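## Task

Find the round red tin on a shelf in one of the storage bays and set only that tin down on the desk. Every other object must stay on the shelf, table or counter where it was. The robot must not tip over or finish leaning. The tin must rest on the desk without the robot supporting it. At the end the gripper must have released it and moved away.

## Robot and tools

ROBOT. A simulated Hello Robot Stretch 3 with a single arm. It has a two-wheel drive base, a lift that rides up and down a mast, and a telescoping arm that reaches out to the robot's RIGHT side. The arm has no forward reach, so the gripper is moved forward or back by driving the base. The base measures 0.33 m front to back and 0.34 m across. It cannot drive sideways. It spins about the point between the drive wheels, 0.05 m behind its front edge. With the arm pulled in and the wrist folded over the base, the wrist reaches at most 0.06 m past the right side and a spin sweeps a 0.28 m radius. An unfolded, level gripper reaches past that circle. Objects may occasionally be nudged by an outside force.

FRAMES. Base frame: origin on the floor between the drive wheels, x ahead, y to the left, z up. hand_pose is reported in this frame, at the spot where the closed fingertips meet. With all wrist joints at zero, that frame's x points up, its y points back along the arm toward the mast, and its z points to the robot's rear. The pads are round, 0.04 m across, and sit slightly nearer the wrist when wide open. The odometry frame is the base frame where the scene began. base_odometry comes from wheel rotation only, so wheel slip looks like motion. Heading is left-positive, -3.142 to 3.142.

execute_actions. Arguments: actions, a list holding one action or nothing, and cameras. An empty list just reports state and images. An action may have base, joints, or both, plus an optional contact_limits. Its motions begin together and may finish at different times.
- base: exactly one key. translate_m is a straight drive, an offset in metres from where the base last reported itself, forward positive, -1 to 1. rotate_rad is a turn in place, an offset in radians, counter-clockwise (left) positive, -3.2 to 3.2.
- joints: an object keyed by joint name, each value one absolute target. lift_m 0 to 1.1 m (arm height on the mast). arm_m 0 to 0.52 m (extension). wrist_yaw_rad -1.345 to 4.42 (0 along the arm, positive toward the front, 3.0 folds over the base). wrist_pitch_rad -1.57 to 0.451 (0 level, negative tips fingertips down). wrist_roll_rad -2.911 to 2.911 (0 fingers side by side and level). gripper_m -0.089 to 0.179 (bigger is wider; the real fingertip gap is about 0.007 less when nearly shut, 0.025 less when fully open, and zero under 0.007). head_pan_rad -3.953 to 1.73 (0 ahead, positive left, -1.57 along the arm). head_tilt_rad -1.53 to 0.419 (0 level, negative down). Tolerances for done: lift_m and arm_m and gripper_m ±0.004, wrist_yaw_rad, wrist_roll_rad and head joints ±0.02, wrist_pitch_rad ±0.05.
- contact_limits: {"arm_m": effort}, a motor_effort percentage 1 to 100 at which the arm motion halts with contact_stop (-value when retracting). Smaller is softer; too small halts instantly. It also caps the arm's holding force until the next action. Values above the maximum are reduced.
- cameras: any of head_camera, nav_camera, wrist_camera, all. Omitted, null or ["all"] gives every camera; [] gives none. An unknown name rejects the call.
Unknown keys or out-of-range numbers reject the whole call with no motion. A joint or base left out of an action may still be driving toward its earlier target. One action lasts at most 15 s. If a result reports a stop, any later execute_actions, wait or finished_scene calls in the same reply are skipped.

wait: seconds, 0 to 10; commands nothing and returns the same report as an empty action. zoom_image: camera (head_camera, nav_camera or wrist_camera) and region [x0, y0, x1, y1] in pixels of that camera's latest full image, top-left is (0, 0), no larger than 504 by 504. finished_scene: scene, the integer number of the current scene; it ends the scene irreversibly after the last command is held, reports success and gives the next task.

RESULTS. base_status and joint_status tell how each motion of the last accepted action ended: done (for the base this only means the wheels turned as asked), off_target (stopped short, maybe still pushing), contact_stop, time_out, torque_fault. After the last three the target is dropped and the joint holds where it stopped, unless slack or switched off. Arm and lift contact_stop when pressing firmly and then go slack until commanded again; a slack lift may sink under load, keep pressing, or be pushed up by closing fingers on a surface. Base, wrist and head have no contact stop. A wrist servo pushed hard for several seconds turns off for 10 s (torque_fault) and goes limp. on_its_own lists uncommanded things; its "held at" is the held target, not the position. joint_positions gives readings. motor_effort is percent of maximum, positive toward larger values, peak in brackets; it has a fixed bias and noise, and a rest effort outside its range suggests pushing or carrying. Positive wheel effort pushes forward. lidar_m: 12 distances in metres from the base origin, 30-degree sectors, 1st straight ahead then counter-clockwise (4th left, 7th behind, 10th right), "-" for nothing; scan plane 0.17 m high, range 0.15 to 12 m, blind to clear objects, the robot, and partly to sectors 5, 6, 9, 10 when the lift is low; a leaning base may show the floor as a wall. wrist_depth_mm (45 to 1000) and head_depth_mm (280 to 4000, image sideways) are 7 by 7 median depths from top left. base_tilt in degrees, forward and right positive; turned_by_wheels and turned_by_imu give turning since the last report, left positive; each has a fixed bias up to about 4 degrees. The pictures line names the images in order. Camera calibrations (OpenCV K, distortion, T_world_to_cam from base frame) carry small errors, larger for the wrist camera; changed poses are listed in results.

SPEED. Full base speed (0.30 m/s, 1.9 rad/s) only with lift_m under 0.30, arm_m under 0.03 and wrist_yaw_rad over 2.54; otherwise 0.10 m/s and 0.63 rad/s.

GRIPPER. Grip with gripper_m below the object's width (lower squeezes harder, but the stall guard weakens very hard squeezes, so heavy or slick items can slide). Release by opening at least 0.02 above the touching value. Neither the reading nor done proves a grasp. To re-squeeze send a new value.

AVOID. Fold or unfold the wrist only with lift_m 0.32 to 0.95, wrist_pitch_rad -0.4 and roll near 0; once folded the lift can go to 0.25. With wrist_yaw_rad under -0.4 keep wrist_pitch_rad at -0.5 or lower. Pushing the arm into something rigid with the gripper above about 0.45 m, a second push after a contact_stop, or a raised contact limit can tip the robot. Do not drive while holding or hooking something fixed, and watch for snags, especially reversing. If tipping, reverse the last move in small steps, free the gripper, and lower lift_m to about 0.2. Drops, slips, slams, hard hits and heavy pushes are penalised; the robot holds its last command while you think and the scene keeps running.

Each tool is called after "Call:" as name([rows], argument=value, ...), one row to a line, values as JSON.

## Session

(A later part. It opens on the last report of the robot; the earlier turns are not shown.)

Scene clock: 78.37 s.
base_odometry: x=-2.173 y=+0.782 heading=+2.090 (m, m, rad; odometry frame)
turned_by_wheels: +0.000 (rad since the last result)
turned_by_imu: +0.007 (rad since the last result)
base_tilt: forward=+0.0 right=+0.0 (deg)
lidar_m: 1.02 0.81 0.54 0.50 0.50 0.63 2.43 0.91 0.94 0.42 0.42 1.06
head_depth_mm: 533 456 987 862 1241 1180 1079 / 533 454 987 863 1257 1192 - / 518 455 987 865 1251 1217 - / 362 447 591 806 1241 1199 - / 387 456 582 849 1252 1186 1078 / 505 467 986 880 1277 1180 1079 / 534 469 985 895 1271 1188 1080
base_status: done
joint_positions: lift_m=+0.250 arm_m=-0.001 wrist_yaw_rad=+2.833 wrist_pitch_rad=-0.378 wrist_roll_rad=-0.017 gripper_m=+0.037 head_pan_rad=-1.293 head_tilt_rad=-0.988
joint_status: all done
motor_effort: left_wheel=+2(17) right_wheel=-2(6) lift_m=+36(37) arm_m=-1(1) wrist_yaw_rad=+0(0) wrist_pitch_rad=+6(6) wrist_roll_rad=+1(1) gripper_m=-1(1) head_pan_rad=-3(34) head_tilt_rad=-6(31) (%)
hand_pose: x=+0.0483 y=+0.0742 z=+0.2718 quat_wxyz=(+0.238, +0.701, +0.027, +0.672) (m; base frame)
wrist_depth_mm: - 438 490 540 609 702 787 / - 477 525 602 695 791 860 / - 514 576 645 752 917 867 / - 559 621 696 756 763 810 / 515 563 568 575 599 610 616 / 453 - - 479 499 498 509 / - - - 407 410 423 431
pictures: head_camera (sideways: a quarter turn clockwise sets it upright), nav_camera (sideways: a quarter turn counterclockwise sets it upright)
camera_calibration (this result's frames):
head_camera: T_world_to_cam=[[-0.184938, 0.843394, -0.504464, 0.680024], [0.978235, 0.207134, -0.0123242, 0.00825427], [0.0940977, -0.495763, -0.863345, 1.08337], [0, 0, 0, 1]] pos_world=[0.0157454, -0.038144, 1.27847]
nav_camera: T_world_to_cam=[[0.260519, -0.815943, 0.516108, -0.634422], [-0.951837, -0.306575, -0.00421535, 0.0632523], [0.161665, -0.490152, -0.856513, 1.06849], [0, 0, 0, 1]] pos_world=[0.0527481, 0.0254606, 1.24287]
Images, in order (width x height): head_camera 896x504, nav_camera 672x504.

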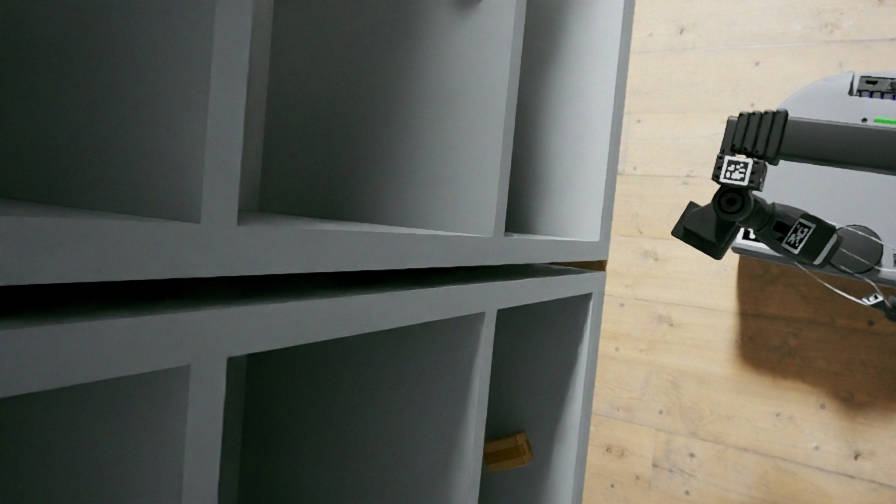

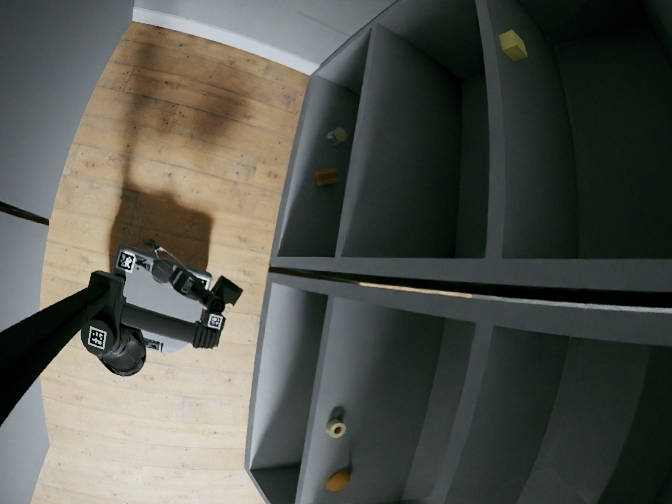

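Call:
execute_actions([
  {"joints":{"head_pan_rad":-1.3,"head_tilt_rad":-0.3,"lift_m":0.62}},
], cameras=["head_camera","nav_camera"])

Call:
execute_actions([
  {"joints":{"wrist_yaw_rad":0.9,"wrist_pitch_rad":-0.4}},
])

Scene clock: 95.27 s.
base_odometry: x=-2.173 y=+0.782 heading=+2.090 (m, m, rad; odometry frame)
turned_by_wheels: +0.000 (rad since the last result)
turned_by_imu: +0.001 (rad since the last result)
base_tilt: forward=+0.0 right=+0.0 (deg)
lidar_m: 1.02 0.81 0.54 0.50 0.50 0.63 2.43 0.91 0.94 0.42 0.42 1.06
head_depth_mm: 476 738 788 822 575 478 823 / 466 745 799 835 579 483 827 / 410 738 788 781 557 478 781 / 324 349 373 407 443 486 536 / 339 359 379 409 443 484 789 / 338 776 841 881 599 954 841 / 424 797 856 892 605 966 844
base_status: not commanded
joint_positions: lift_m=+0.620 arm_m=-0.001 wrist_yaw_rad=+2.833 wrist_pitch_rad=-0.378 wrist_roll_rad=-0.017 gripper_m=+0.037 head_pan_rad=-1.293 head_tilt_rad=-0.310
joint_status: all done
motor_effort: left_wheel=+3(2) right_wheel=-2(2) lift_m=+46(49) arm_m=-1(1) wrist_yaw_rad=+0(0) wrist_pitch_rad=+6(6) wrist_roll_rad=+1(1) gripper_m=+0(0) head_pan_rad=-4(2) head_tilt_rad=+5(39) (%)
hand_pose: x=+0.0483 y=+0.0742 z=+0.6415 quat_wxyz=(+0.238, +0.701, +0.027, +0.672) (m; base frame)
wrist_depth_mm: - 441 491 546 609 731 804 / - 476 532 600 676 799 851 / - 521 573 650 756 921 882 / - 576 640 713 867 - 899 / 539 628 687 851 - - 916 / 578 - 735 894 989 - 952 / 645 711 785 804 823 836 846
pictures: head_camera (sideways: a quarter turn clockwise sets it upright), nav_camera (sideways: a quarter turn counterclockwise sets it upright)
camera_calibration (this result's frames):
head_camera: T_world_to_cam=[[-0.0462348, 0.356167, -0.933278, 1.2381], [0.976205, 0.214261, 0.0334071, -0.05128], [0.211863, -0.909526, -0.357599, 0.424783], [0, 0, 0, 1]] pos_world=[0.0173072, -0.0436336, 1.30911]
nav_camera: T_world_to_cam=[[0.120163, -0.32291, 0.93877, -1.18449], [-0.953191, -0.301821, 0.0181915, 0.0340829], [0.277466, -0.897014, -0.344063, 0.401176], [0, 0, 0, 1]] pos_world=[0.0635072, -0.0123372, 1.24938]
Images, in order (width x height): head_camera 896x504, nav_camera 672x504.

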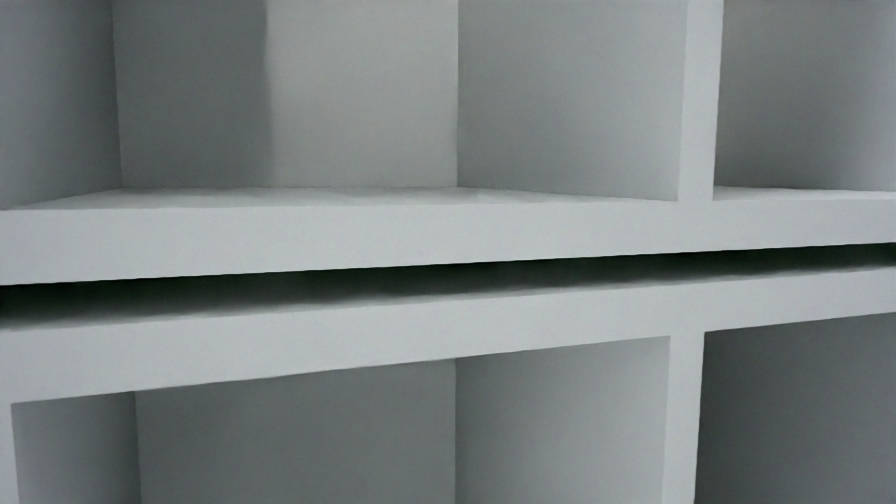

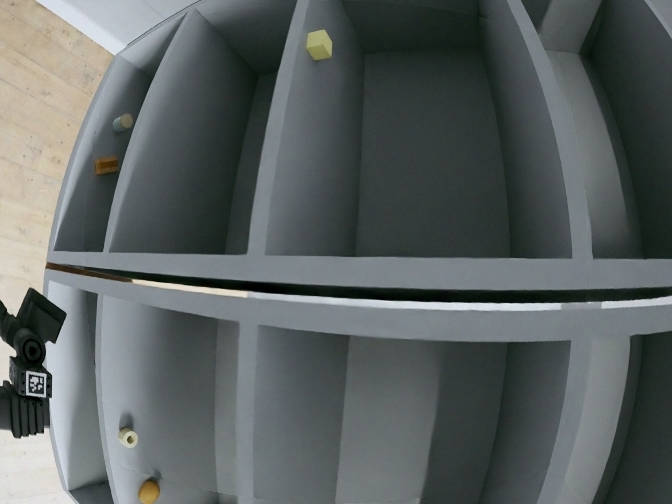

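Scene clock: 97.23 s.
base_odometry: x=-2.173 y=+0.782 heading=+2.090 (m, m, rad; odometry frame)
turned_by_wheels: +0.000 (rad since the last result)
turned_by_imu: +0.000 (rad since the last result)
base_tilt: forward=+0.0 right=+0.0 (deg)
lidar_m: 1.02 0.81 0.54 0.50 0.50 0.63 2.44 0.91 0.94 0.42 0.42 1.06
head_depth_mm: 475 735 788 821 575 478 821 / 466 746 795 834 580 483 824 / 410 737 792 781 556 478 780 / 325 348 373 408 442 486 536 / 339 359 380 409 442 484 787 / 338 776 838 880 600 958 838 / 424 797 856 895 605 962 845
base_status: not commanded
joint_positions: lift_m=+0.620 arm_m=-0.001 wrist_yaw_rad=+0.902 wrist_pitch_rad=-0.414 wrist_roll_rad=-0.017 gripper_m=+0.037 head_pan_rad=-1.293 head_tilt_rad=-0.310
joint_status: all done
motor_effort: left_wheel=+2(3) right_wheel=-2(2) lift_m=+46(46) arm_m=-1(1) wrist_yaw_rad=-3(5) wrist_pitch_rad=+5(6) wrist_roll_rad=+1(1) gripper_m=+0(0) head_pan_rad=-4(4) head_tilt_rad=+5(5) (%)
hand_pose: x=+0.1551 y=-0.2837 z=+0.6335 quat_wxyz=(+0.691, +0.431, -0.553, +0.175) (m; base frame)
wrist_depth_mm: 720 800 961 882 667 181 146 / 753 816 700 741 701 197 152 / 824 924 529 510 467 211 165 / 861 - - 406 259 207 392 / 924 - 985 937 277 217 335 / 869 871 843 810 344 249 279 / 768 756 751 721 373 249 237
pictures: head_camera (sideways: a quarter turn clockwise sets it upright), nav_camera (sideways: a quarter turn counterclockwise sets it upright), wrist_camera
camera_calibration (this result's frames):
head_camera: T_world_to_cam=[[-0.0462348, 0.356167, -0.933278, 1.2381], [0.976205, 0.214261, 0.0334071, -0.05128], [0.211864, -0.909526, -0.357598, 0.424783], [0, 0, 0, 1]] pos_world=[0.0173073, -0.0436336, 1.30911]
nav_camera: T_world_to_cam=[[0.120163, -0.32291, 0.938771, -1.18449], [-0.953191, -0.301821, 0.0181915, 0.0340829], [0.277466, -0.897014, -0.344062, 0.401176], [0, 0, 0, 1]] pos_world=[0.0635072, -0.0123372, 1.24938]
wrist_camera: T_world_to_cam=[[-0.62315, -0.77865, 0.073402, -0.178476], [-0.477489, 0.304435, -0.824211, 0.710701], [0.619426, -0.548656, -0.561506, 0.274537], [0, 0, 0, 1]] pos_world=[0.0580791, -0.204706, 0.753022]
Images, in order (width x height): head_camera 896x504, nav_camera 672x504, wrist_camera 644x364.

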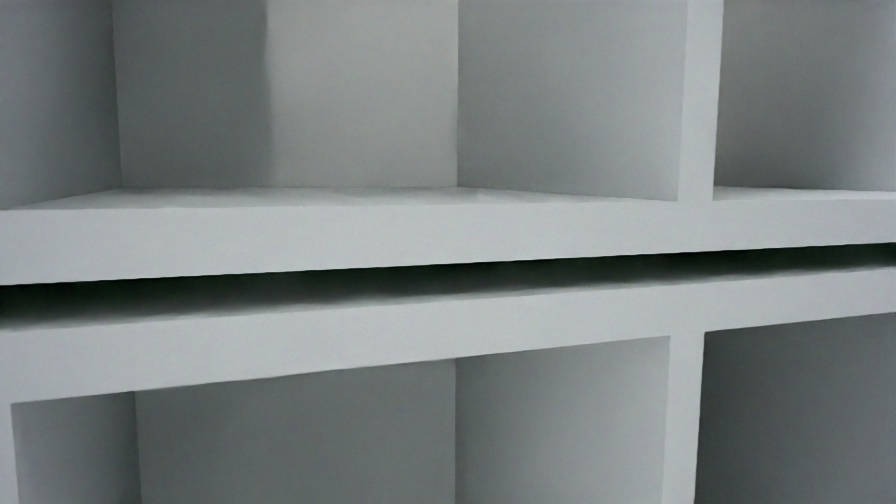

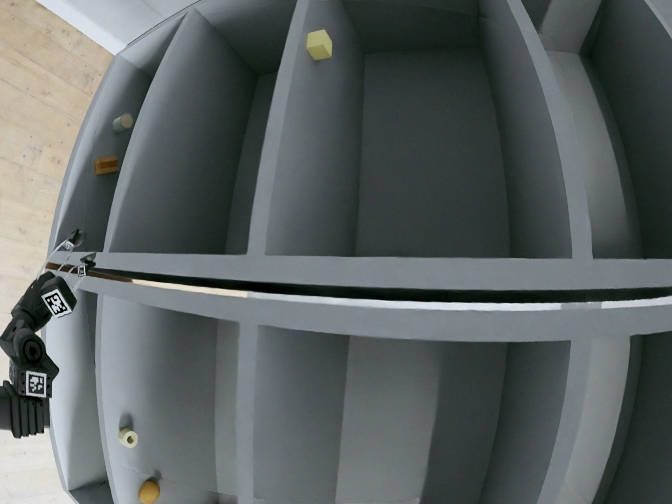

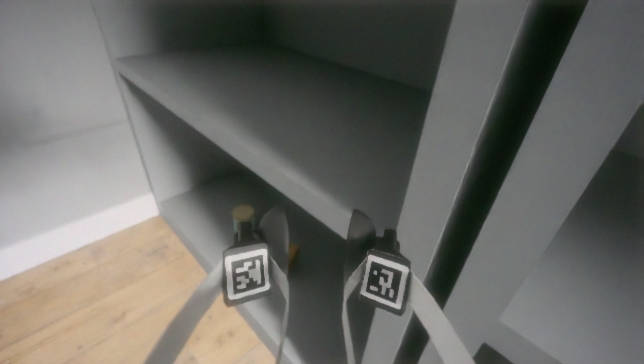

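Call:
execute_actions([
  {"joints":{"wrist_yaw_rad":1.25,"wrist_pitch_rad":-0.1,"lift_m":0.2}},
], cameras=["wrist_camera"])

Call:
execute_actions([
  {"base":{"translate_m":-0.75},"joints":{"head_tilt_rad":-0.8}},
])

Scene clock: 106.83 s.
base_odometry: x=-2.173 y=+0.782 heading=+2.090 (m, m, rad; odometry frame)
turned_by_wheels: +0.000 (rad since the last result)
turned_by_imu: +0.001 (rad since the last result)
base_tilt: forward=+0.0 right=+0.0 (deg)
lidar_m: 1.02 0.81 0.54 0.50 0.50 0.64 2.44 0.91 0.94 0.42 0.42 1.06
head_depth_mm: 474 737 789 823 575 478 822 / 466 746 800 835 580 483 828 / 410 738 787 781 557 477 778 / 324 348 373 408 442 485 536 / 338 359 380 409 443 484 788 / 338 775 840 880 600 954 840 / 424 797 856 896 604 957 844
base_status: not commanded
joint_positions: lift_m=+0.200 arm_m=-0.001 wrist_yaw_rad=+1.248 wrist_pitch_rad=-0.120 wrist_roll_rad=-0.017 gripper_m=+0.037 head_pan_rad=-1.293 head_tilt_rad=-0.310
joint_status: all done
motor_effort: left_wheel=+2(2) right_wheel=-2(2) lift_m=+36(38) arm_m=-1(1) wrist_yaw_rad=+3(3) wrist_pitch_rad=+8(8) wrist_roll_rad=+1(1) gripper_m=+0(0) head_pan_rad=-4(4) head_tilt_rad=+5(5) (%)
hand_pose: x=+0.2171 y=-0.2241 z=+0.2842 quat_wxyz=(+0.603, +0.444, -0.542, +0.382) (m; base frame)
wrist_depth_mm: 726 767 870 867 774 650 534 / 774 807 900 - 994 721 559 / 782 855 954 - - 733 568 / 821 889 957 942 920 741 576 / 715 752 791 696 621 681 574 / 550 561 571 555 490 486 199 / 442 454 460 473 403 388 201
pictures: wrist_camera
camera_calibration (this result's frames):
wrist_camera: T_world_to_cam=[[-0.342114, -0.93716, 0.0684744, -0.162843], [-0.303714, 0.041323, -0.951867, 0.373821], [0.889222, -0.346443, -0.298766, -0.01524], [0, 0, 0, 1]] pos_world=[0.0713757, -0.173337, 0.362426]
Images, in order (width x height): wrist_camera 644x364.

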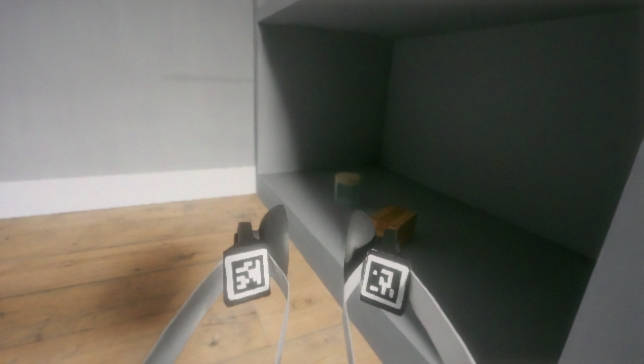

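Scene clock: 115.53 s.
base_odometry: x=-1.801 y=+0.131 heading=+2.090 (m, m, rad; odometry frame)
turned_by_wheels: +0.000 (rad since the last result)
turned_by_imu: -0.003 (rad since the last result)
base_tilt: forward=+0.1 right=+0.0 (deg)
lidar_m: 1.76 0.66 0.44 0.40 0.41 1.73 2.00 2.02 2.52 0.51 0.98 0.93
head_depth_mm: 406 492 2039 1719 1449 1244 1097 / 664 571 548 718 1415 1249 1099 / 791 637 1040 984 910 1212 1123 / 798 639 1111 1016 1284 1228 1121 / 807 641 1129 1014 1280 1232 1109 / 812 644 1139 1019 1285 1238 1106 / 823 646 1144 1018 1311 1243 1110
base_status: done
joint_positions: lift_m=+0.200 arm_m=-0.001 wrist_yaw_rad=+1.248 wrist_pitch_rad=-0.120 wrist_roll_rad=-0.017 gripper_m=+0.037 head_pan_rad=-1.294 head_tilt_rad=-0.790
joint_status: all done
motor_effort: left_wheel=+3(6) right_wheel=-2(7) lift_m=+37(36) arm_m=-1(1) wrist_yaw_rad=+1(3) wrist_pitch_rad=+8(8) wrist_roll_rad=+1(1) gripper_m=+1(1) head_pan_rad=-3(3) head_tilt_rad=-5(33) (%)
hand_pose: x=+0.2171 y=-0.2240 z=+0.2842 quat_wxyz=(+0.603, +0.444, -0.542, +0.382) (m; base frame)
wrist_depth_mm: - - - 782 760 712 588 / - - - 815 914 799 626 / - - - 845 996 810 638 / - - - 897 969 862 651 / 729 763 793 758 667 675 642 / 544 565 569 583 506 496 513 / 439 453 453 470 476 393 401
pictures: head_camera (sideways: a quarter turn clockwise sets it upright), nav_camera (sideways: a quarter turn counterclockwise sets it upright), wrist_camera
camera_calibration (this result's frames):
head_camera: T_world_to_cam=[[-0.153183, 0.731948, -0.663918, 0.887573], [0.97854, 0.206053, 0.00139273, -0.00960405], [0.137822, -0.649457, -0.747804, 0.932888], [0, 0, 0, 1]] pos_world=[0.0167866, -0.0418076, 1.28691]
nav_camera: T_world_to_cam=[[0.228169, -0.702407, 0.674213, -0.840214], [-0.951805, -0.306692, 0.00259615, 0.0543845], [0.204952, -0.642312, -0.738532, 0.914829], [0, 0, 0, 1]] pos_world=[0.0559782, 0.0141133, 1.24197]
wrist_camera: T_world_to_cam=[[-0.342, -0.937202, 0.0684737, -0.162846], [-0.303695, 0.0412776, -0.951875, 0.373818], [0.889272, -0.346336, -0.298741, -0.015232], [0, 0, 0, 1]] pos_world=[0.0713787, -0.173326, 0.362428]
Images, in order (width x height): head_camera 896x504, nav_camera 672x504, wrist_camera 644x364.

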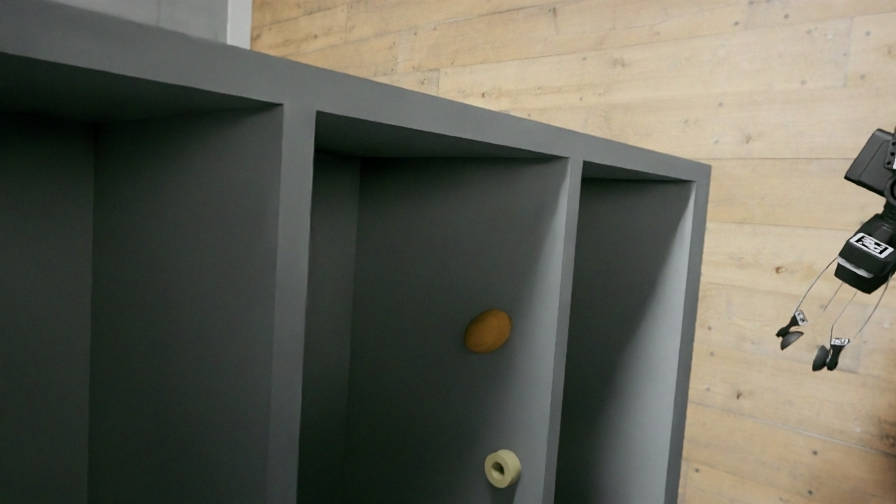

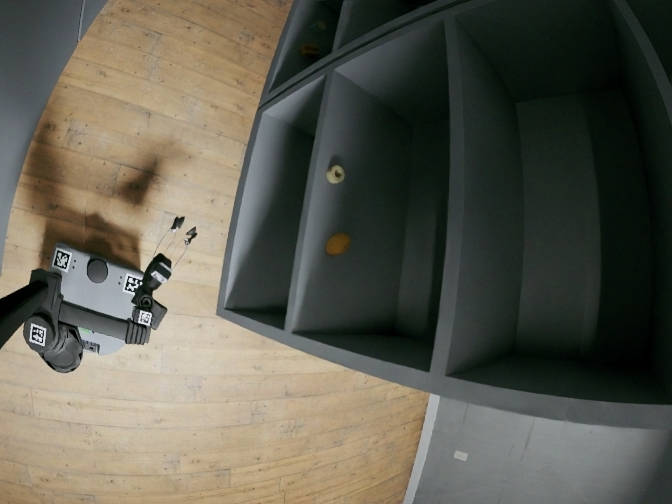

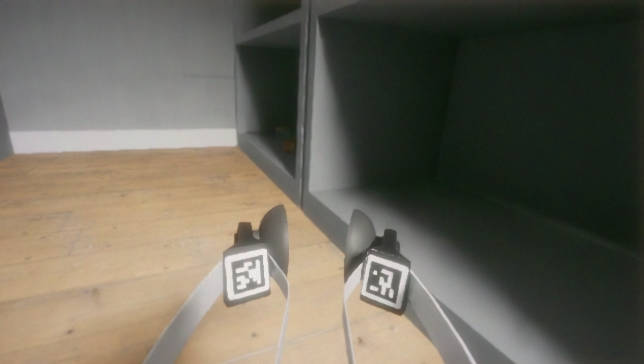

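Call:
execute_actions([
  {"base":{"translate_m":-1.0},"joints":{"wrist_yaw_rad":1.57}},
], cameras=[])

Call:
execute_actions([
  {"base":{"rotate_rad":1.6},"joints":{"head_pan_rad":-1.9,"head_tilt_rad":-0.4}},
], cameras=[])

Call:
execute_actions([
  {"base":{"translate_m":1.0}},
], cameras=["head_camera","nav_camera"])

Scene clock: 134.87 s.
base_odometry: x=-1.305 y=-0.738 heading=+2.090 (m, m, rad; odometry frame)
turned_by_wheels: +0.000 (rad since the last result)
turned_by_imu: -0.003 (rad since the last result)
base_tilt: forward=+0.0 right=-0.1 (deg)
lidar_m: 1.88 0.94 1.13 1.89 0.89 0.85 1.01 1.02 1.28 2.48 2.21 1.10
head_depth_mm: 2058 2372 2098 1717 1449 1250 1097 / 2086 2381 2107 1719 1451 1244 1099 / 2114 2409 2115 1717 1452 1247 1120 / 2137 2442 2103 1708 1451 1254 1121 / 2157 2478 2113 1728 1446 1258 1104 / 2164 2460 2115 1729 1454 1261 1107 / 1961 2347 2143 1740 1458 1256 1107
base_status: done
joint_positions: lift_m=+0.200 arm_m=-0.001 wrist_yaw_rad=+1.568 wrist_pitch_rad=-0.120 wrist_roll_rad=-0.017 gripper_m=+0.037 head_pan_rad=-1.294 head_tilt_rad=-0.790
joint_status: all done
motor_effort: left_wheel=+5(7) right_wheel=-3(8) lift_m=+36(36) arm_m=-1(1) wrist_yaw_rad=+4(4) wrist_pitch_rad=+8(8) wrist_roll_rad=+1(1) gripper_m=+1(1) head_pan_rad=-4(4) head_tilt_rad=-5(5) (%)
hand_pose: x=+0.2301 y=-0.1450 z=+0.2842 quat_wxyz=(+0.534, +0.524, -0.465, +0.473) (m; base frame)
wrist_depth_mm: 694 - - - - 852 881 / 716 983 - - - 906 935 / 772 996 - - - 906 - / 799 934 - - - 964 - / 721 748 778 783 865 855 894 / 544 560 567 592 622 627 626 / 439 455 461 465 478 490 499
pictures: none
No camera images: the call's "cameras" was empty. Leave "cameras" out to get every camera's image.

Scene clock: 138.33 s.
base_odometry: x=-1.305 y=-0.738 heading=-2.594 (m, m, rad; odometry frame)
turned_by_wheels: +1.600 (rad since the last result)
turned_by_imu: +1.574 (rad since the last result)
base_tilt: forward=+0.0 right=+0.0 (deg)
lidar_m: 1.89 0.85 0.85 1.01 1.03 1.31 2.48 2.20 1.10 1.79 0.94 1.15
head_depth_mm: 954 1040 1148 1284 1455 1540 1284 / 902 981 1075 1192 1339 1481 1290 / 1615 1787 1382 1657 1717 1490 1297 / 1595 1773 1859 1957 1961 1598 1298 / 1561 1718 1895 2377 2085 1615 1308 / 2252 2457 2606 2810 2094 1621 1314 / 2218 2377 2541 2680 2122 1625 1313
base_status: done
joint_positions: lift_m=+0.200 arm_m=-0.001 wrist_yaw_rad=+1.568 wrist_pitch_rad=-0.120 wrist_roll_rad=-0.017 gripper_m=+0.037 head_pan_rad=-1.893 head_tilt_rad=-0.409
joint_status: all done
motor_effort: left_wheel=-4(10) right_wheel=+4(7) lift_m=+36(36) arm_m=-1(1) wrist_yaw_rad=+2(3) wrist_pitch_rad=+8(8) wrist_roll_rad=+1(1) gripper_m=+0(0) head_pan_rad=-4(40) head_tilt_rad=+4(33) (%)
hand_pose: x=+0.2301 y=-0.1449 z=+0.2842 quat_wxyz=(+0.534, +0.524, -0.465, +0.473) (m; base frame)
wrist_depth_mm: - - - - - - - / - - - - - - - / - - - - - - - / - - - - - - 760 / 637 754 788 807 860 864 746 / 543 561 557 597 625 620 641 / 439 449 463 467 486 499 506
pictures: none
No camera images: the call's "cameras" was empty. Leave "cameras" out to get every camera's image.

Scene clock: 149.53 s.
base_odometry: x=-2.159 y=-1.259 heading=-2.594 (m, m, rad; odometry frame)
turned_by_wheels: +0.000 (rad since the last result)
turned_by_imu: +0.008 (rad since the last result)
base_tilt: forward=+0.1 right=+0.0 (deg)
lidar_m: 0.89 1.12 0.71 0.44 1.13 1.44 3.15 1.82 0.85 0.84 2.05 0.92
head_depth_mm: 853 1971 2181 2443 2043 1576 1285 / 789 858 945 1046 1176 1365 1291 / 748 812 888 979 1090 1222 1298 / 714 768 836 916 1005 1127 1236 / 680 739 807 895 1193 1515 1279 / 1056 1504 1458 1720 1898 1616 1305 / 1336 1504 2379 2621 2115 1620 1321
base_status: done
joint_positions: lift_m=+0.200 arm_m=-0.001 wrist_yaw_rad=+1.568 wrist_pitch_rad=-0.120 wrist_roll_rad=-0.017 gripper_m=+0.037 head_pan_rad=-1.893 head_tilt_rad=-0.409
joint_status: not commanded
motor_effort: left_wheel=-5(6) right_wheel=+3(7) lift_m=+36(36) arm_m=-1(1) wrist_yaw_rad=+2(3) wrist_pitch_rad=+8(8) wrist_roll_rad=+1(1) gripper_m=+1(0) head_pan_rad=-4(5) head_tilt_rad=+4(4) (%)
hand_pose: x=+0.2301 y=-0.1449 z=+0.2842 quat_wxyz=(+0.534, +0.524, -0.465, +0.473) (m; base frame)
wrist_depth_mm: - - - - - - - / - - - 800 805 - - / - - - 807 848 - - / - - - 884 - - - / 721 748 785 788 863 874 886 / 542 561 559 590 609 625 639 / 445 458 460 477 478 499 508
pictures: head_camera (sideways: a quarter turn clockwise sets it upright), nav_camera (sideways: a quarter turn counterclockwise sets it upright)
camera_calibration (this result's frames):
head_camera: T_world_to_cam=[[0.191299, 0.405545, -0.893833, 1.18519], [0.925916, -0.376747, 0.0272303, -0.0429279], [-0.325706, -0.832824, -0.447572, 0.545146], [0, 0, 0, 1]] pos_world=[-0.00942048, -0.0428085, 1.30452]
nav_camera: T_world_to_cam=[[-0.111687, -0.420366, 0.900454, -1.13308], [-0.957787, 0.287075, 0.0152194, 0.0379824], [-0.264896, -0.860744, -0.434684, 0.522413], [0, 0, 0, 1]] pos_world=[0.0482142, -0.0375471, 1.24679]
Images, in order (width x height): head_camera 896x504, nav_camera 672x504.

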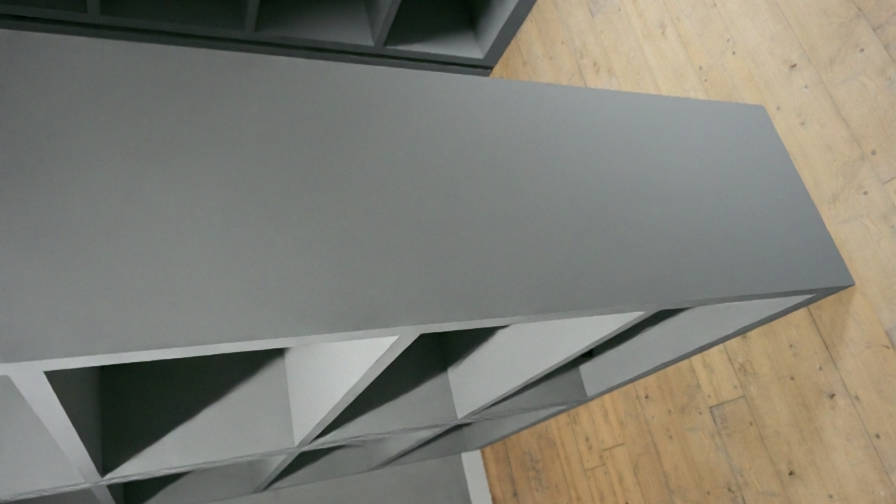

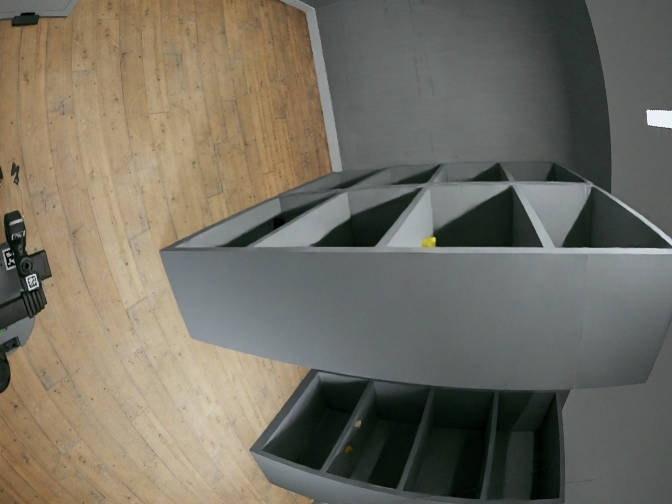

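Call:
execute_actions([
  {"base":{"translate_m":0.4}},
], cameras=[])

Call:
execute_actions([
  {"base":{"rotate_rad":-1.6},"joints":{"head_pan_rad":-0.9,"head_tilt_rad":-0.6}},
], cameras=[])

Call:
execute_actions([
  {"base":{"translate_m":1.0}},
])

Scene clock: 161.77 s.
base_odometry: x=-2.500 y=-1.467 heading=-2.594 (m, m, rad; odometry frame)
turned_by_wheels: +0.000 (rad since the last result)
turned_by_imu: +0.004 (rad since the last result)
base_tilt: forward=+0.0 right=+0.0 (deg)
lidar_m: 0.49 0.91 0.86 0.67 0.55 0.96 3.27 1.19 1.00 2.62 1.41 0.51
head_depth_mm: 801 867 953 1069 1204 1393 1281 / 1378 1593 1214 1536 1210 1347 1297 / 1543 1708 1565 1747 1853 1544 1297 / 1485 1614 1742 1859 1991 1601 1299 / 1765 2312 2538 2634 2088 1610 1311 / 2162 2339 2536 2695 2106 1615 1313 / 2130 2261 2415 2616 2115 1625 1319
base_status: done
joint_positions: lift_m=+0.200 arm_m=-0.001 wrist_yaw_rad=+1.568 wrist_pitch_rad=-0.120 wrist_roll_rad=-0.017 gripper_m=+0.037 head_pan_rad=-1.893 head_tilt_rad=-0.409
joint_status: not commanded
motor_effort: left_wheel=-5(8) right_wheel=+3(7) lift_m=+36(36) arm_m=-1(1) wrist_yaw_rad=+2(2) wrist_pitch_rad=+8(8) wrist_roll_rad=+1(1) gripper_m=+1(1) head_pan_rad=-4(4) head_tilt_rad=+5(4) (%)
hand_pose: x=+0.2301 y=-0.1449 z=+0.2842 quat_wxyz=(+0.534, +0.524, -0.465, +0.473) (m; base frame)
wrist_depth_mm: 720 722 379 375 384 380 816 / 744 768 395 392 396 394 852 / 800 798 419 415 418 421 964 / 810 846 447 438 443 454 975 / 715 742 682 466 464 744 890 / 551 568 577 489 482 600 653 / 440 454 470 476 478 494 501
pictures: none
No camera images: the call's "cameras" was empty. Leave "cameras" out to get every camera's image.

Scene clock: 165.23 s.
base_odometry: x=-2.500 y=-1.467 heading=+2.090 (m, m, rad; odometry frame)
turned_by_wheels: -1.600 (rad since the last result)
turned_by_imu: -1.573 (rad since the last result)
base_tilt: forward=+0.0 right=+0.0 (deg)
lidar_m: 1.76 1.46 0.52 0.49 0.90 0.86 0.67 0.55 0.96 3.01 1.23 1.00
head_depth_mm: 3041 3342 2929 2114 1670 1379 1170 / 2015 3128 2679 2138 1684 1379 1168 / 2134 2427 2428 2148 1693 1391 1173 / 2258 2534 2801 2172 1690 1381 1176 / 1112 1190 1302 1437 1577 1398 1179 / 944 1018 1102 1189 1365 1395 1181 / 833 888 993 1289 1595 1394 1184
base_status: done
joint_positions: lift_m=+0.200 arm_m=-0.001 wrist_yaw_rad=+1.568 wrist_pitch_rad=-0.120 wrist_roll_rad=-0.017 gripper_m=+0.037 head_pan_rad=-0.907 head_tilt_rad=-0.592
joint_status: all done
motor_effort: left_wheel=+5(11) right_wheel=-4(7) lift_m=+36(36) arm_m=-1(1) wrist_yaw_rad=+1(2) wrist_pitch_rad=+8(8) wrist_roll_rad=+1(1) gripper_m=+2(0) head_pan_rad=+3(50) head_tilt_rad=-3(19) (%)
hand_pose: x=+0.2301 y=-0.1449 z=+0.2842 quat_wxyz=(+0.534, +0.525, -0.465, +0.473) (m; base frame)
wrist_depth_mm: - - - - - 733 720 / - - - - - 726 763 / - - - - - 769 793 / - - - - - 832 844 / 730 740 784 807 858 820 873 / 541 557 574 582 612 641 650 / 441 451 462 478 481 487 504
pictures: none
No camera images: the call's "cameras" was empty. Leave "cameras" out to get every camera's image.

Scene clock: 176.43 s.
base_odometry: x=-2.996 y=-0.599 heading=+2.090 (m, m, rad; odometry frame)
turned_by_wheels: +0.000 (rad since the last result)
turned_by_imu: +0.008 (rad since the last result)
base_tilt: forward=+0.1 right=+0.0 (deg)
lidar_m: 1.63 1.64 1.09 1.01 0.85 0.79 1.66 1.76 0.58 0.58 1.01 0.84
head_depth_mm: 795 872 698 1077 986 834 1099 / 833 906 702 1133 991 887 1111 / 874 958 707 1193 996 1244 1151 / 924 999 712 1255 998 1307 1173 / 903 961 758 1170 1067 1314 1181 / 784 846 814 999 1080 1309 1182 / 695 740 803 942 1474 1400 1182
base_status: done
joint_positions: lift_m=+0.200 arm_m=-0.001 wrist_yaw_rad=+1.568 wrist_pitch_rad=-0.120 wrist_roll_rad=-0.017 gripper_m=+0.037 head_pan_rad=-0.907 head_tilt_rad=-0.593
joint_status: not commanded
motor_effort: left_wheel=+3(12) right_wheel=-3(4) lift_m=+36(36) arm_m=-1(1) wrist_yaw_rad=+2(2) wrist_pitch_rad=+8(8) wrist_roll_rad=+1(1) gripper_m=+1(0) head_pan_rad=+4(4) head_tilt_rad=-3(3) (%)
hand_pose: x=+0.2301 y=-0.1449 z=+0.2842 quat_wxyz=(+0.534, +0.525, -0.465, +0.473) (m; base frame)
wrist_depth_mm: - - - - - 584 592 / - - - - - 608 634 / - - - - - 635 656 / - - - - - 661 699 / 718 751 787 781 783 667 697 / 553 570 566 588 606 555 505 / 440 458 456 463 473 488 415
pictures: head_camera (sideways: a quarter turn clockwise sets it upright), nav_camera (sideways: a quarter turn counterclockwise sets it upright), wrist_camera
camera_calibration (this result's frames):
head_camera: T_world_to_cam=[[-0.328684, 0.506362, -0.797223, 1.06238], [0.827723, 0.560936, 0.0150235, -0.026432], [0.454798, -0.654942, -0.603498, 0.743258], [0, 0, 0, 1]] pos_world=[0.0330333, -0.0363313, 1.2959]
nav_camera: T_world_to_cam=[[0.385859, -0.449269, 0.805773, -1.01264], [-0.766756, -0.641872, 0.00929097, 0.0445382], [0.513029, -0.621416, -0.592151, 0.72255], [0, 0, 0, 1]] pos_world=[0.0541981, 0.0226431, 1.24341]
wrist_camera: T_world_to_cam=[[-0.0293931, -0.99722, 0.068471, -0.164831], [-0.301146, -0.0564832, -0.951904, 0.359786], [0.953125, -0.0485991, -0.298648, 0.0290285], [0, 0, 0, 1]] pos_world=[0.0758354, -0.14264, 0.362438]
Images, in order (width x height): head_camera 896x504, nav_camera 672x504, wrist_camera 644x364.

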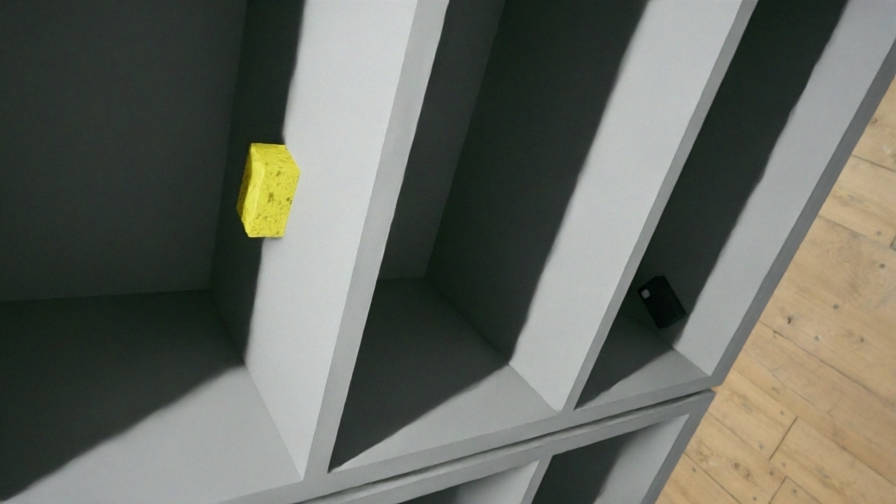

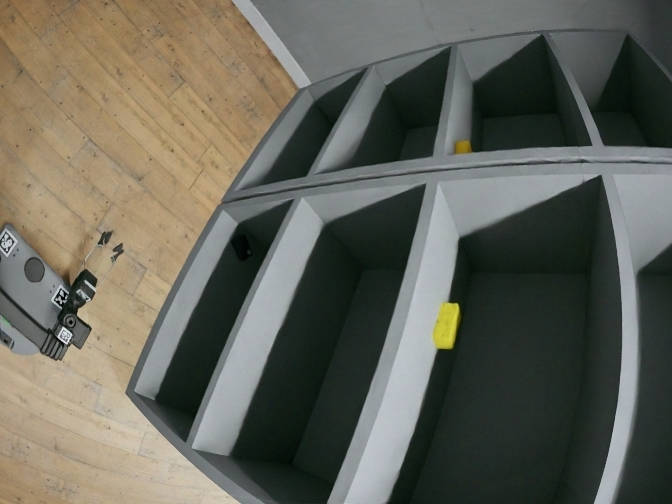

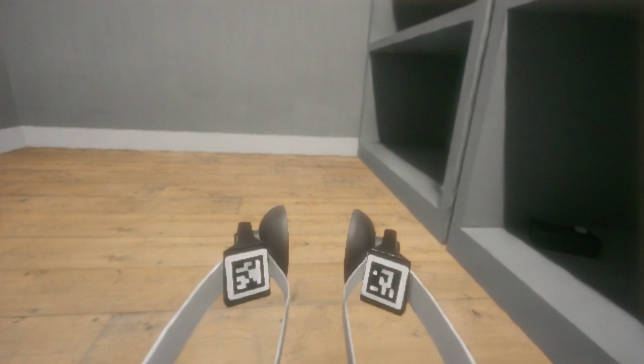

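Call:
execute_actions([
  {"base":{"translate_m":0.7},"joints":{"wrist_yaw_rad":0.9,"head_pan_rad":-1.4,"head_tilt_rad":-0.5}},
])

Scene clock: 191.10 s.
base_odometry: x=-3.343 y=+0.009 heading=+2.090 (m, m, rad; odometry frame)
turned_by_wheels: +0.000 (rad since the last result)
turned_by_imu: +0.006 (rad since the last result)
base_tilt: forward=+0.1 right=+0.0 (deg)
lidar_m: 0.93 0.94 1.18 1.09 1.11 1.39 2.16 1.01 0.98 0.46 0.93 0.99
head_depth_mm: 729 802 850 579 1038 862 1073 / 712 790 814 582 1044 864 1069 / 359 396 441 489 573 691 819 / 355 391 436 500 576 826 796 / 733 809 860 586 1061 874 1083 / 737 812 862 569 1064 878 1083 / 737 813 863 582 1065 881 1083
base_status: done
joint_positions: lift_m=+0.200 arm_m=-0.001 wrist_yaw_rad=+0.902 wrist_pitch_rad=-0.120 wrist_roll_rad=-0.017 gripper_m=+0.037 head_pan_rad=-1.393 head_tilt_rad=-0.508
joint_status: all done
motor_effort: left_wheel=+3(12) right_wheel=-2(3) lift_m=+36(36) arm_m=-1(1) wrist_yaw_rad=-2(3) wrist_pitch_rad=+8(8) wrist_roll_rad=+1(1) gripper_m=+0(0) head_pan_rad=-6(37) head_tilt_rad=+4(17) (%)
hand_pose: x=+0.1759 y=-0.3002 z=+0.2842 quat_wxyz=(+0.659, +0.344, -0.611, +0.272) (m; base frame)
wrist_depth_mm: 658 715 816 867 696 589 507 / 665 771 882 975 762 616 518 / 700 821 968 980 789 625 533 / 715 823 886 927 806 639 541 / 691 741 675 638 697 630 194 / 543 557 568 473 480 497 201 / 435 450 457 422 381 393 208
pictures: head_camera (sideways: a quarter turn clockwise sets it upright), nav_camera (sideways: a quarter turn counterclockwise sets it upright), wrist_camera
camera_calibration (this result's frames):
head_camera: T_world_to_cam=[[-0.0418907, 0.532427, -0.845439, 1.12349], [0.993589, 0.111128, 0.0207533, -0.0349053], [0.105002, -0.839149, -0.533669, 0.654545], [0, 0, 0, 1]] pos_world=[0.0130169, -0.0450378, 1.29988]
nav_camera: T_world_to_cam=[[0.118984, -0.50795, 0.853129, -1.07276], [-0.97789, -0.208771, 0.0120822, 0.0421911], [0.171972, -0.835704, -0.521559, 0.632789], [0, 0, 0, 1]] pos_world=[0.0600773, -0.00727516, 1.24473]
wrist_camera: T_world_to_cam=[[-0.639527, -0.765713, 0.0684711, -0.144496], [-0.271635, 0.14175, -0.951904, 0.389002], [0.71918, -0.627368, -0.298648, -0.0594305], [0, 0, 0, 1]] pos_world=[0.0559983, -0.203069, 0.362438]
Images, in order (width x height): head_camera 896x504, nav_camera 672x504, wrist_camera 644x364.

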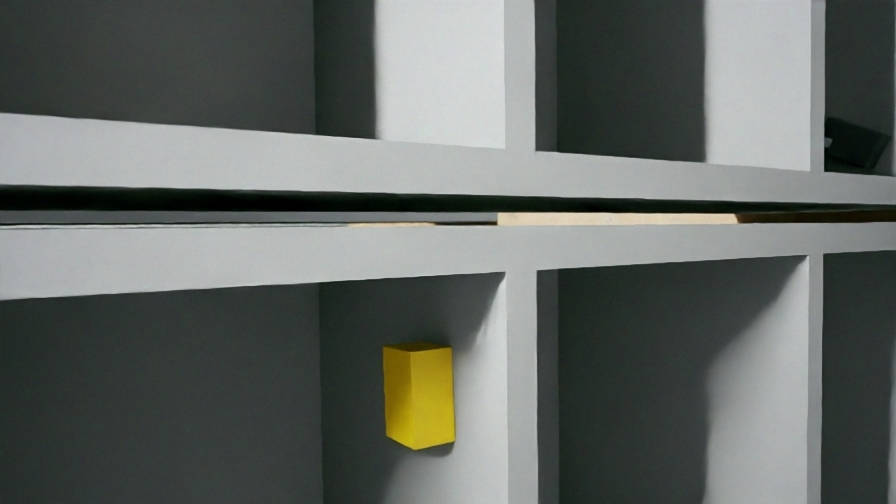

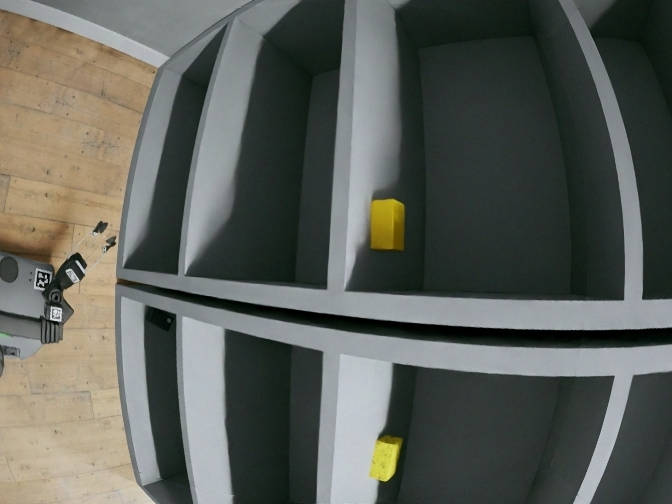

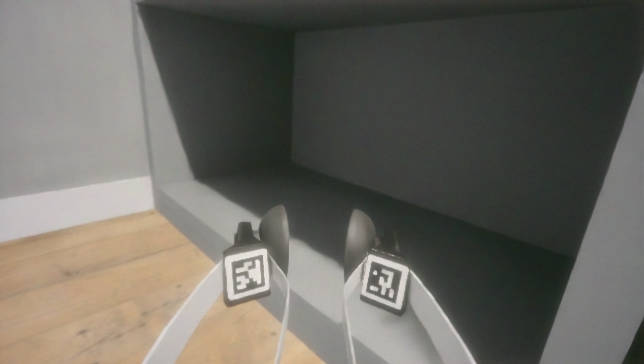

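Call:
execute_actions([
  {"joints":{"wrist_yaw_rad":1.1,"lift_m":0.62,"head_tilt_rad":0.2}},
])

Call:
execute_actions([
  {"base":{"translate_m":-0.9}},
])

Scene clock: 201.67 s.
base_odometry: x=-3.343 y=+0.009 heading=+2.090 (m, m, rad; odometry frame)
turned_by_wheels: +0.000 (rad since the last result)
turned_by_imu: +0.001 (rad since the last result)
base_tilt: forward=+0.1 right=+0.0 (deg)
lidar_m: 0.93 0.95 1.17 1.09 1.11 1.39 2.16 1.01 0.99 0.46 0.93 0.99
head_depth_mm: 733 910 891 687 841 818 690 / 725 917 896 538 837 403 390 / 467 450 440 427 461 405 467 / 473 454 441 426 415 406 395 / 708 931 912 569 863 838 731 / 702 936 922 545 866 843 740 / 696 943 927 522 875 849 752
base_status: not commanded
joint_positions: lift_m=+0.620 arm_m=-0.001 wrist_yaw_rad=+1.098 wrist_pitch_rad=-0.120 wrist_roll_rad=-0.017 gripper_m=+0.037 head_pan_rad=-1.393 head_tilt_rad=+0.184
joint_status: all done
motor_effort: left_wheel=+3(3) right_wheel=-2(2) lift_m=+46(48) arm_m=-1(1) wrist_yaw_rad=+3(2) wrist_pitch_rad=+8(8) wrist_roll_rad=+1(1) gripper_m=+0(1) head_pan_rad=-4(5) head_tilt_rad=+8(44) (%)
hand_pose: x=+0.2025 y=-0.2589 z=+0.7041 quat_wxyz=(+0.630, +0.402, -0.574, +0.336) (m; base frame)
wrist_depth_mm: 644 724 794 899 811 663 540 / 658 751 832 971 903 683 565 / 688 788 877 - 932 694 554 / 725 815 904 833 842 714 583 / 733 854 951 599 579 599 567 / 760 921 - - 444 436 433 / 804 917 976 913 859 338 342
pictures: head_camera (sideways: a quarter turn clockwise sets it upright), nav_camera (sideways: a quarter turn counterclockwise sets it upright), wrist_camera
camera_calibration (this result's frames):
head_camera: T_world_to_cam=[[0.0752252, -0.118842, -0.990059, 1.31192], [0.988582, 0.13889, 0.0584412, -0.0839773], [0.130564, -0.983151, 0.127933, -0.206754], [0, 0, 0, 1]] pos_world=[0.0113238, -0.0356956, 1.33024]
nav_camera: T_world_to_cam=[[0.00143345, 0.14576, 0.989319, -1.25021], [-0.980638, -0.193529, 0.0299342, 0.0189468], [0.195825, -0.970206, 0.14266, -0.231919], [0, 0, 0, 1]] pos_world=[0.0657877, -0.0391124, 1.26937]
wrist_camera: T_world_to_cam=[[-0.478386, -0.875478, 0.0684518, -0.185601], [-0.293417, 0.0858873, -0.952119, 0.780163], [0.827679, -0.475565, -0.297968, 0.0896071], [0, 0, 0, 1]] pos_world=[0.0659583, -0.186882, 0.782212]
Images, in order (width x height): head_camera 896x504, nav_camera 672x504, wrist_camera 644x364.

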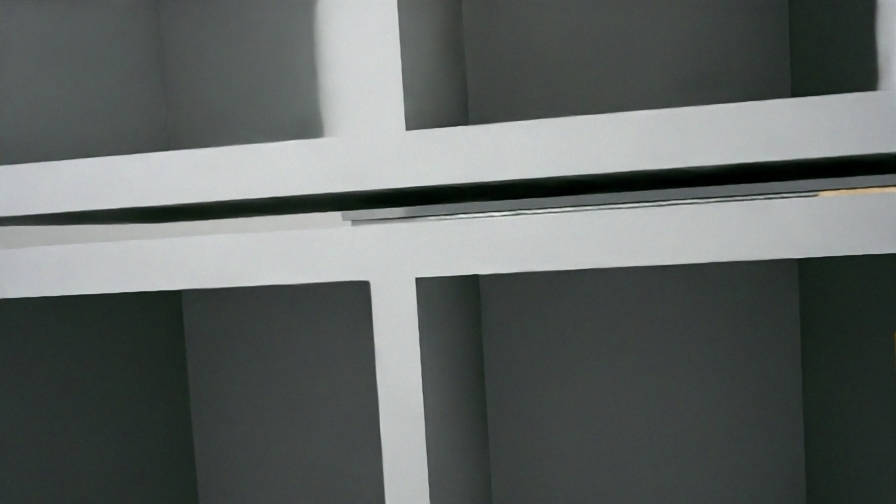

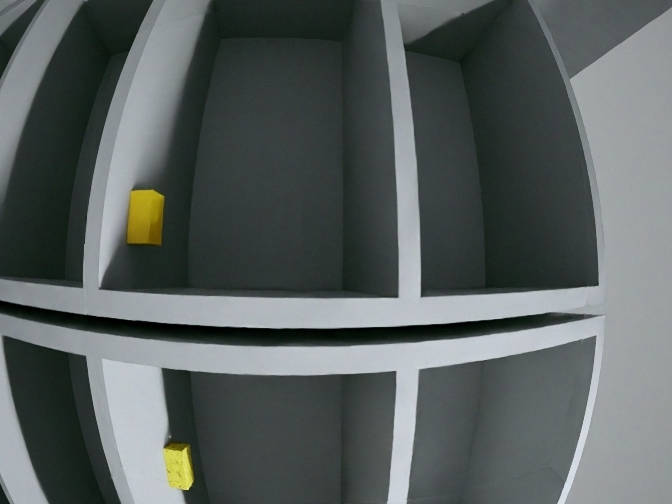

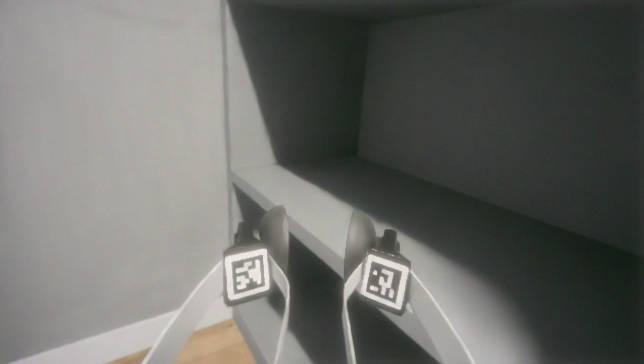

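Scene clock: 211.90 s.
base_odometry: x=-2.897 y=-0.772 heading=+2.090 (m, m, rad; odometry frame)
turned_by_wheels: +0.000 (rad since the last result)
turned_by_imu: -0.004 (rad since the last result)
base_tilt: forward=+0.0 right=+0.0 (deg)
lidar_m: 1.82 1.61 1.07 0.99 0.65 0.72 1.46 1.54 2.47 0.56 1.03 1.01
head_depth_mm: 1479 2044 3308 3610 3481 3413 2664 / 1475 2040 2949 3629 3545 3455 2710 / 1407 1812 2546 531 514 499 487 / 661 926 1011 744 955 928 722 / 707 969 1020 704 962 931 729 / 702 957 1028 677 967 940 741 / 696 946 1030 813 974 949 749
base_status: done
joint_positions: lift_m=+0.620 arm_m=-0.001 wrist_yaw_rad=+1.098 wrist_pitch_rad=-0.120 wrist_roll_rad=-0.017 gripper_m=+0.037 head_pan_rad=-1.393 head_tilt_rad=+0.184
joint_status: not commanded
motor_effort: left_wheel=+4(6) right_wheel=-3(6) lift_m=+46(46) arm_m=-2(1) wrist_yaw_rad=+2(3) wrist_pitch_rad=+8(8) wrist_roll_rad=+1(1) gripper_m=-1(0) head_pan_rad=-4(4) head_tilt_rad=+8(8) (%)
hand_pose: x=+0.2025 y=-0.2588 z=+0.7041 quat_wxyz=(+0.630, +0.402, -0.574, +0.336) (m; base frame)
wrist_depth_mm: - - - 853 920 749 630 / - - - 938 - 797 628 / - - - 933 - 778 641 / - - - 860 885 780 650 / - - - - 584 597 609 / - - - - 478 425 439 / 985 - 992 925 942 402 345
pictures: head_camera (sideways: a quarter turn clockwise sets it upright), nav_camera (sideways: a quarter turn counterclockwise sets it upright), wrist_camera
camera_calibration (this result's frames):
head_camera: T_world_to_cam=[[0.0752215, -0.118845, -0.990059, 1.31192], [0.988586, 0.13886, 0.0584412, -0.0839773], [0.130534, -0.983155, 0.127933, -0.206754], [0, 0, 0, 1]] pos_world=[0.0113227, -0.0356957, 1.33024]
nav_camera: T_world_to_cam=[[0.0014379, 0.14576, 0.989319, -1.25021], [-0.980644, -0.193499, 0.0299342, 0.0189469], [0.195796, -0.970212, 0.14266, -0.231919], [0, 0, 0, 1]] pos_world=[0.0657865, -0.0391142, 1.26937]
wrist_camera: T_world_to_cam=[[-0.478284, -0.875533, 0.0684517, -0.185607], [-0.293427, 0.0858533, -0.952119, 0.780158], [0.827735, -0.475469, -0.297968, 0.0896222], [0, 0, 0, 1]] pos_world=[0.0659632, -0.186872, 0.782212]
Images, in order (width x height): head_camera 896x504, nav_camera 672x504, wrist_camera 644x364.

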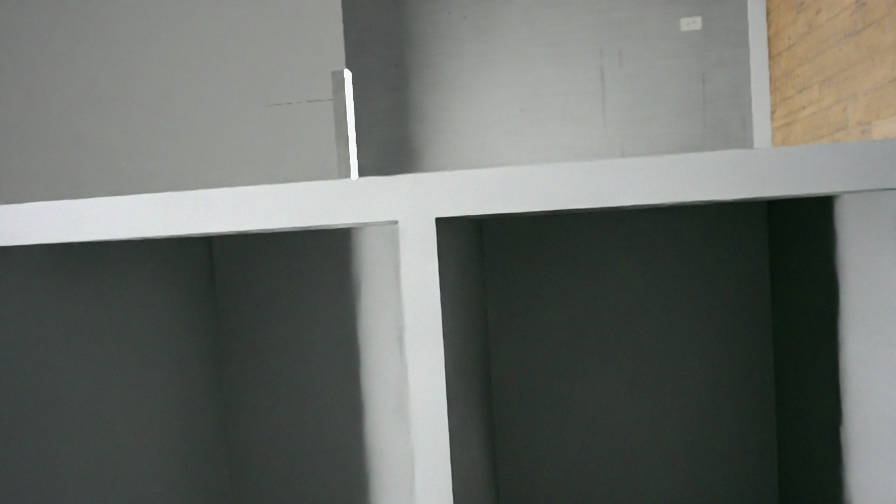

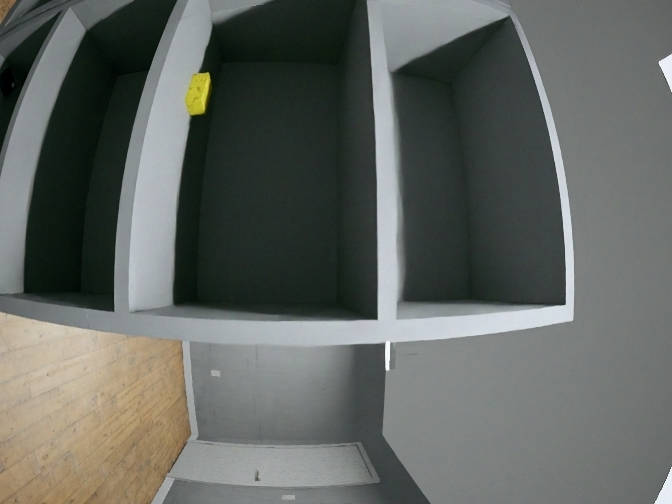

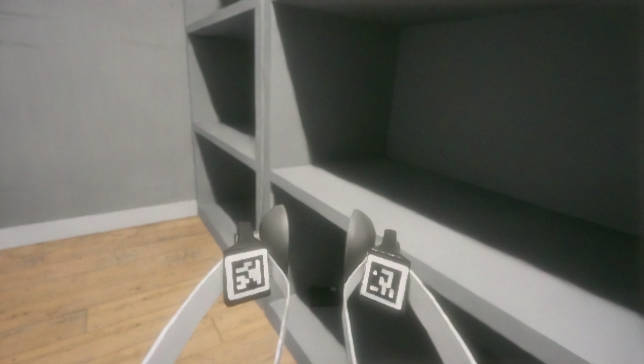

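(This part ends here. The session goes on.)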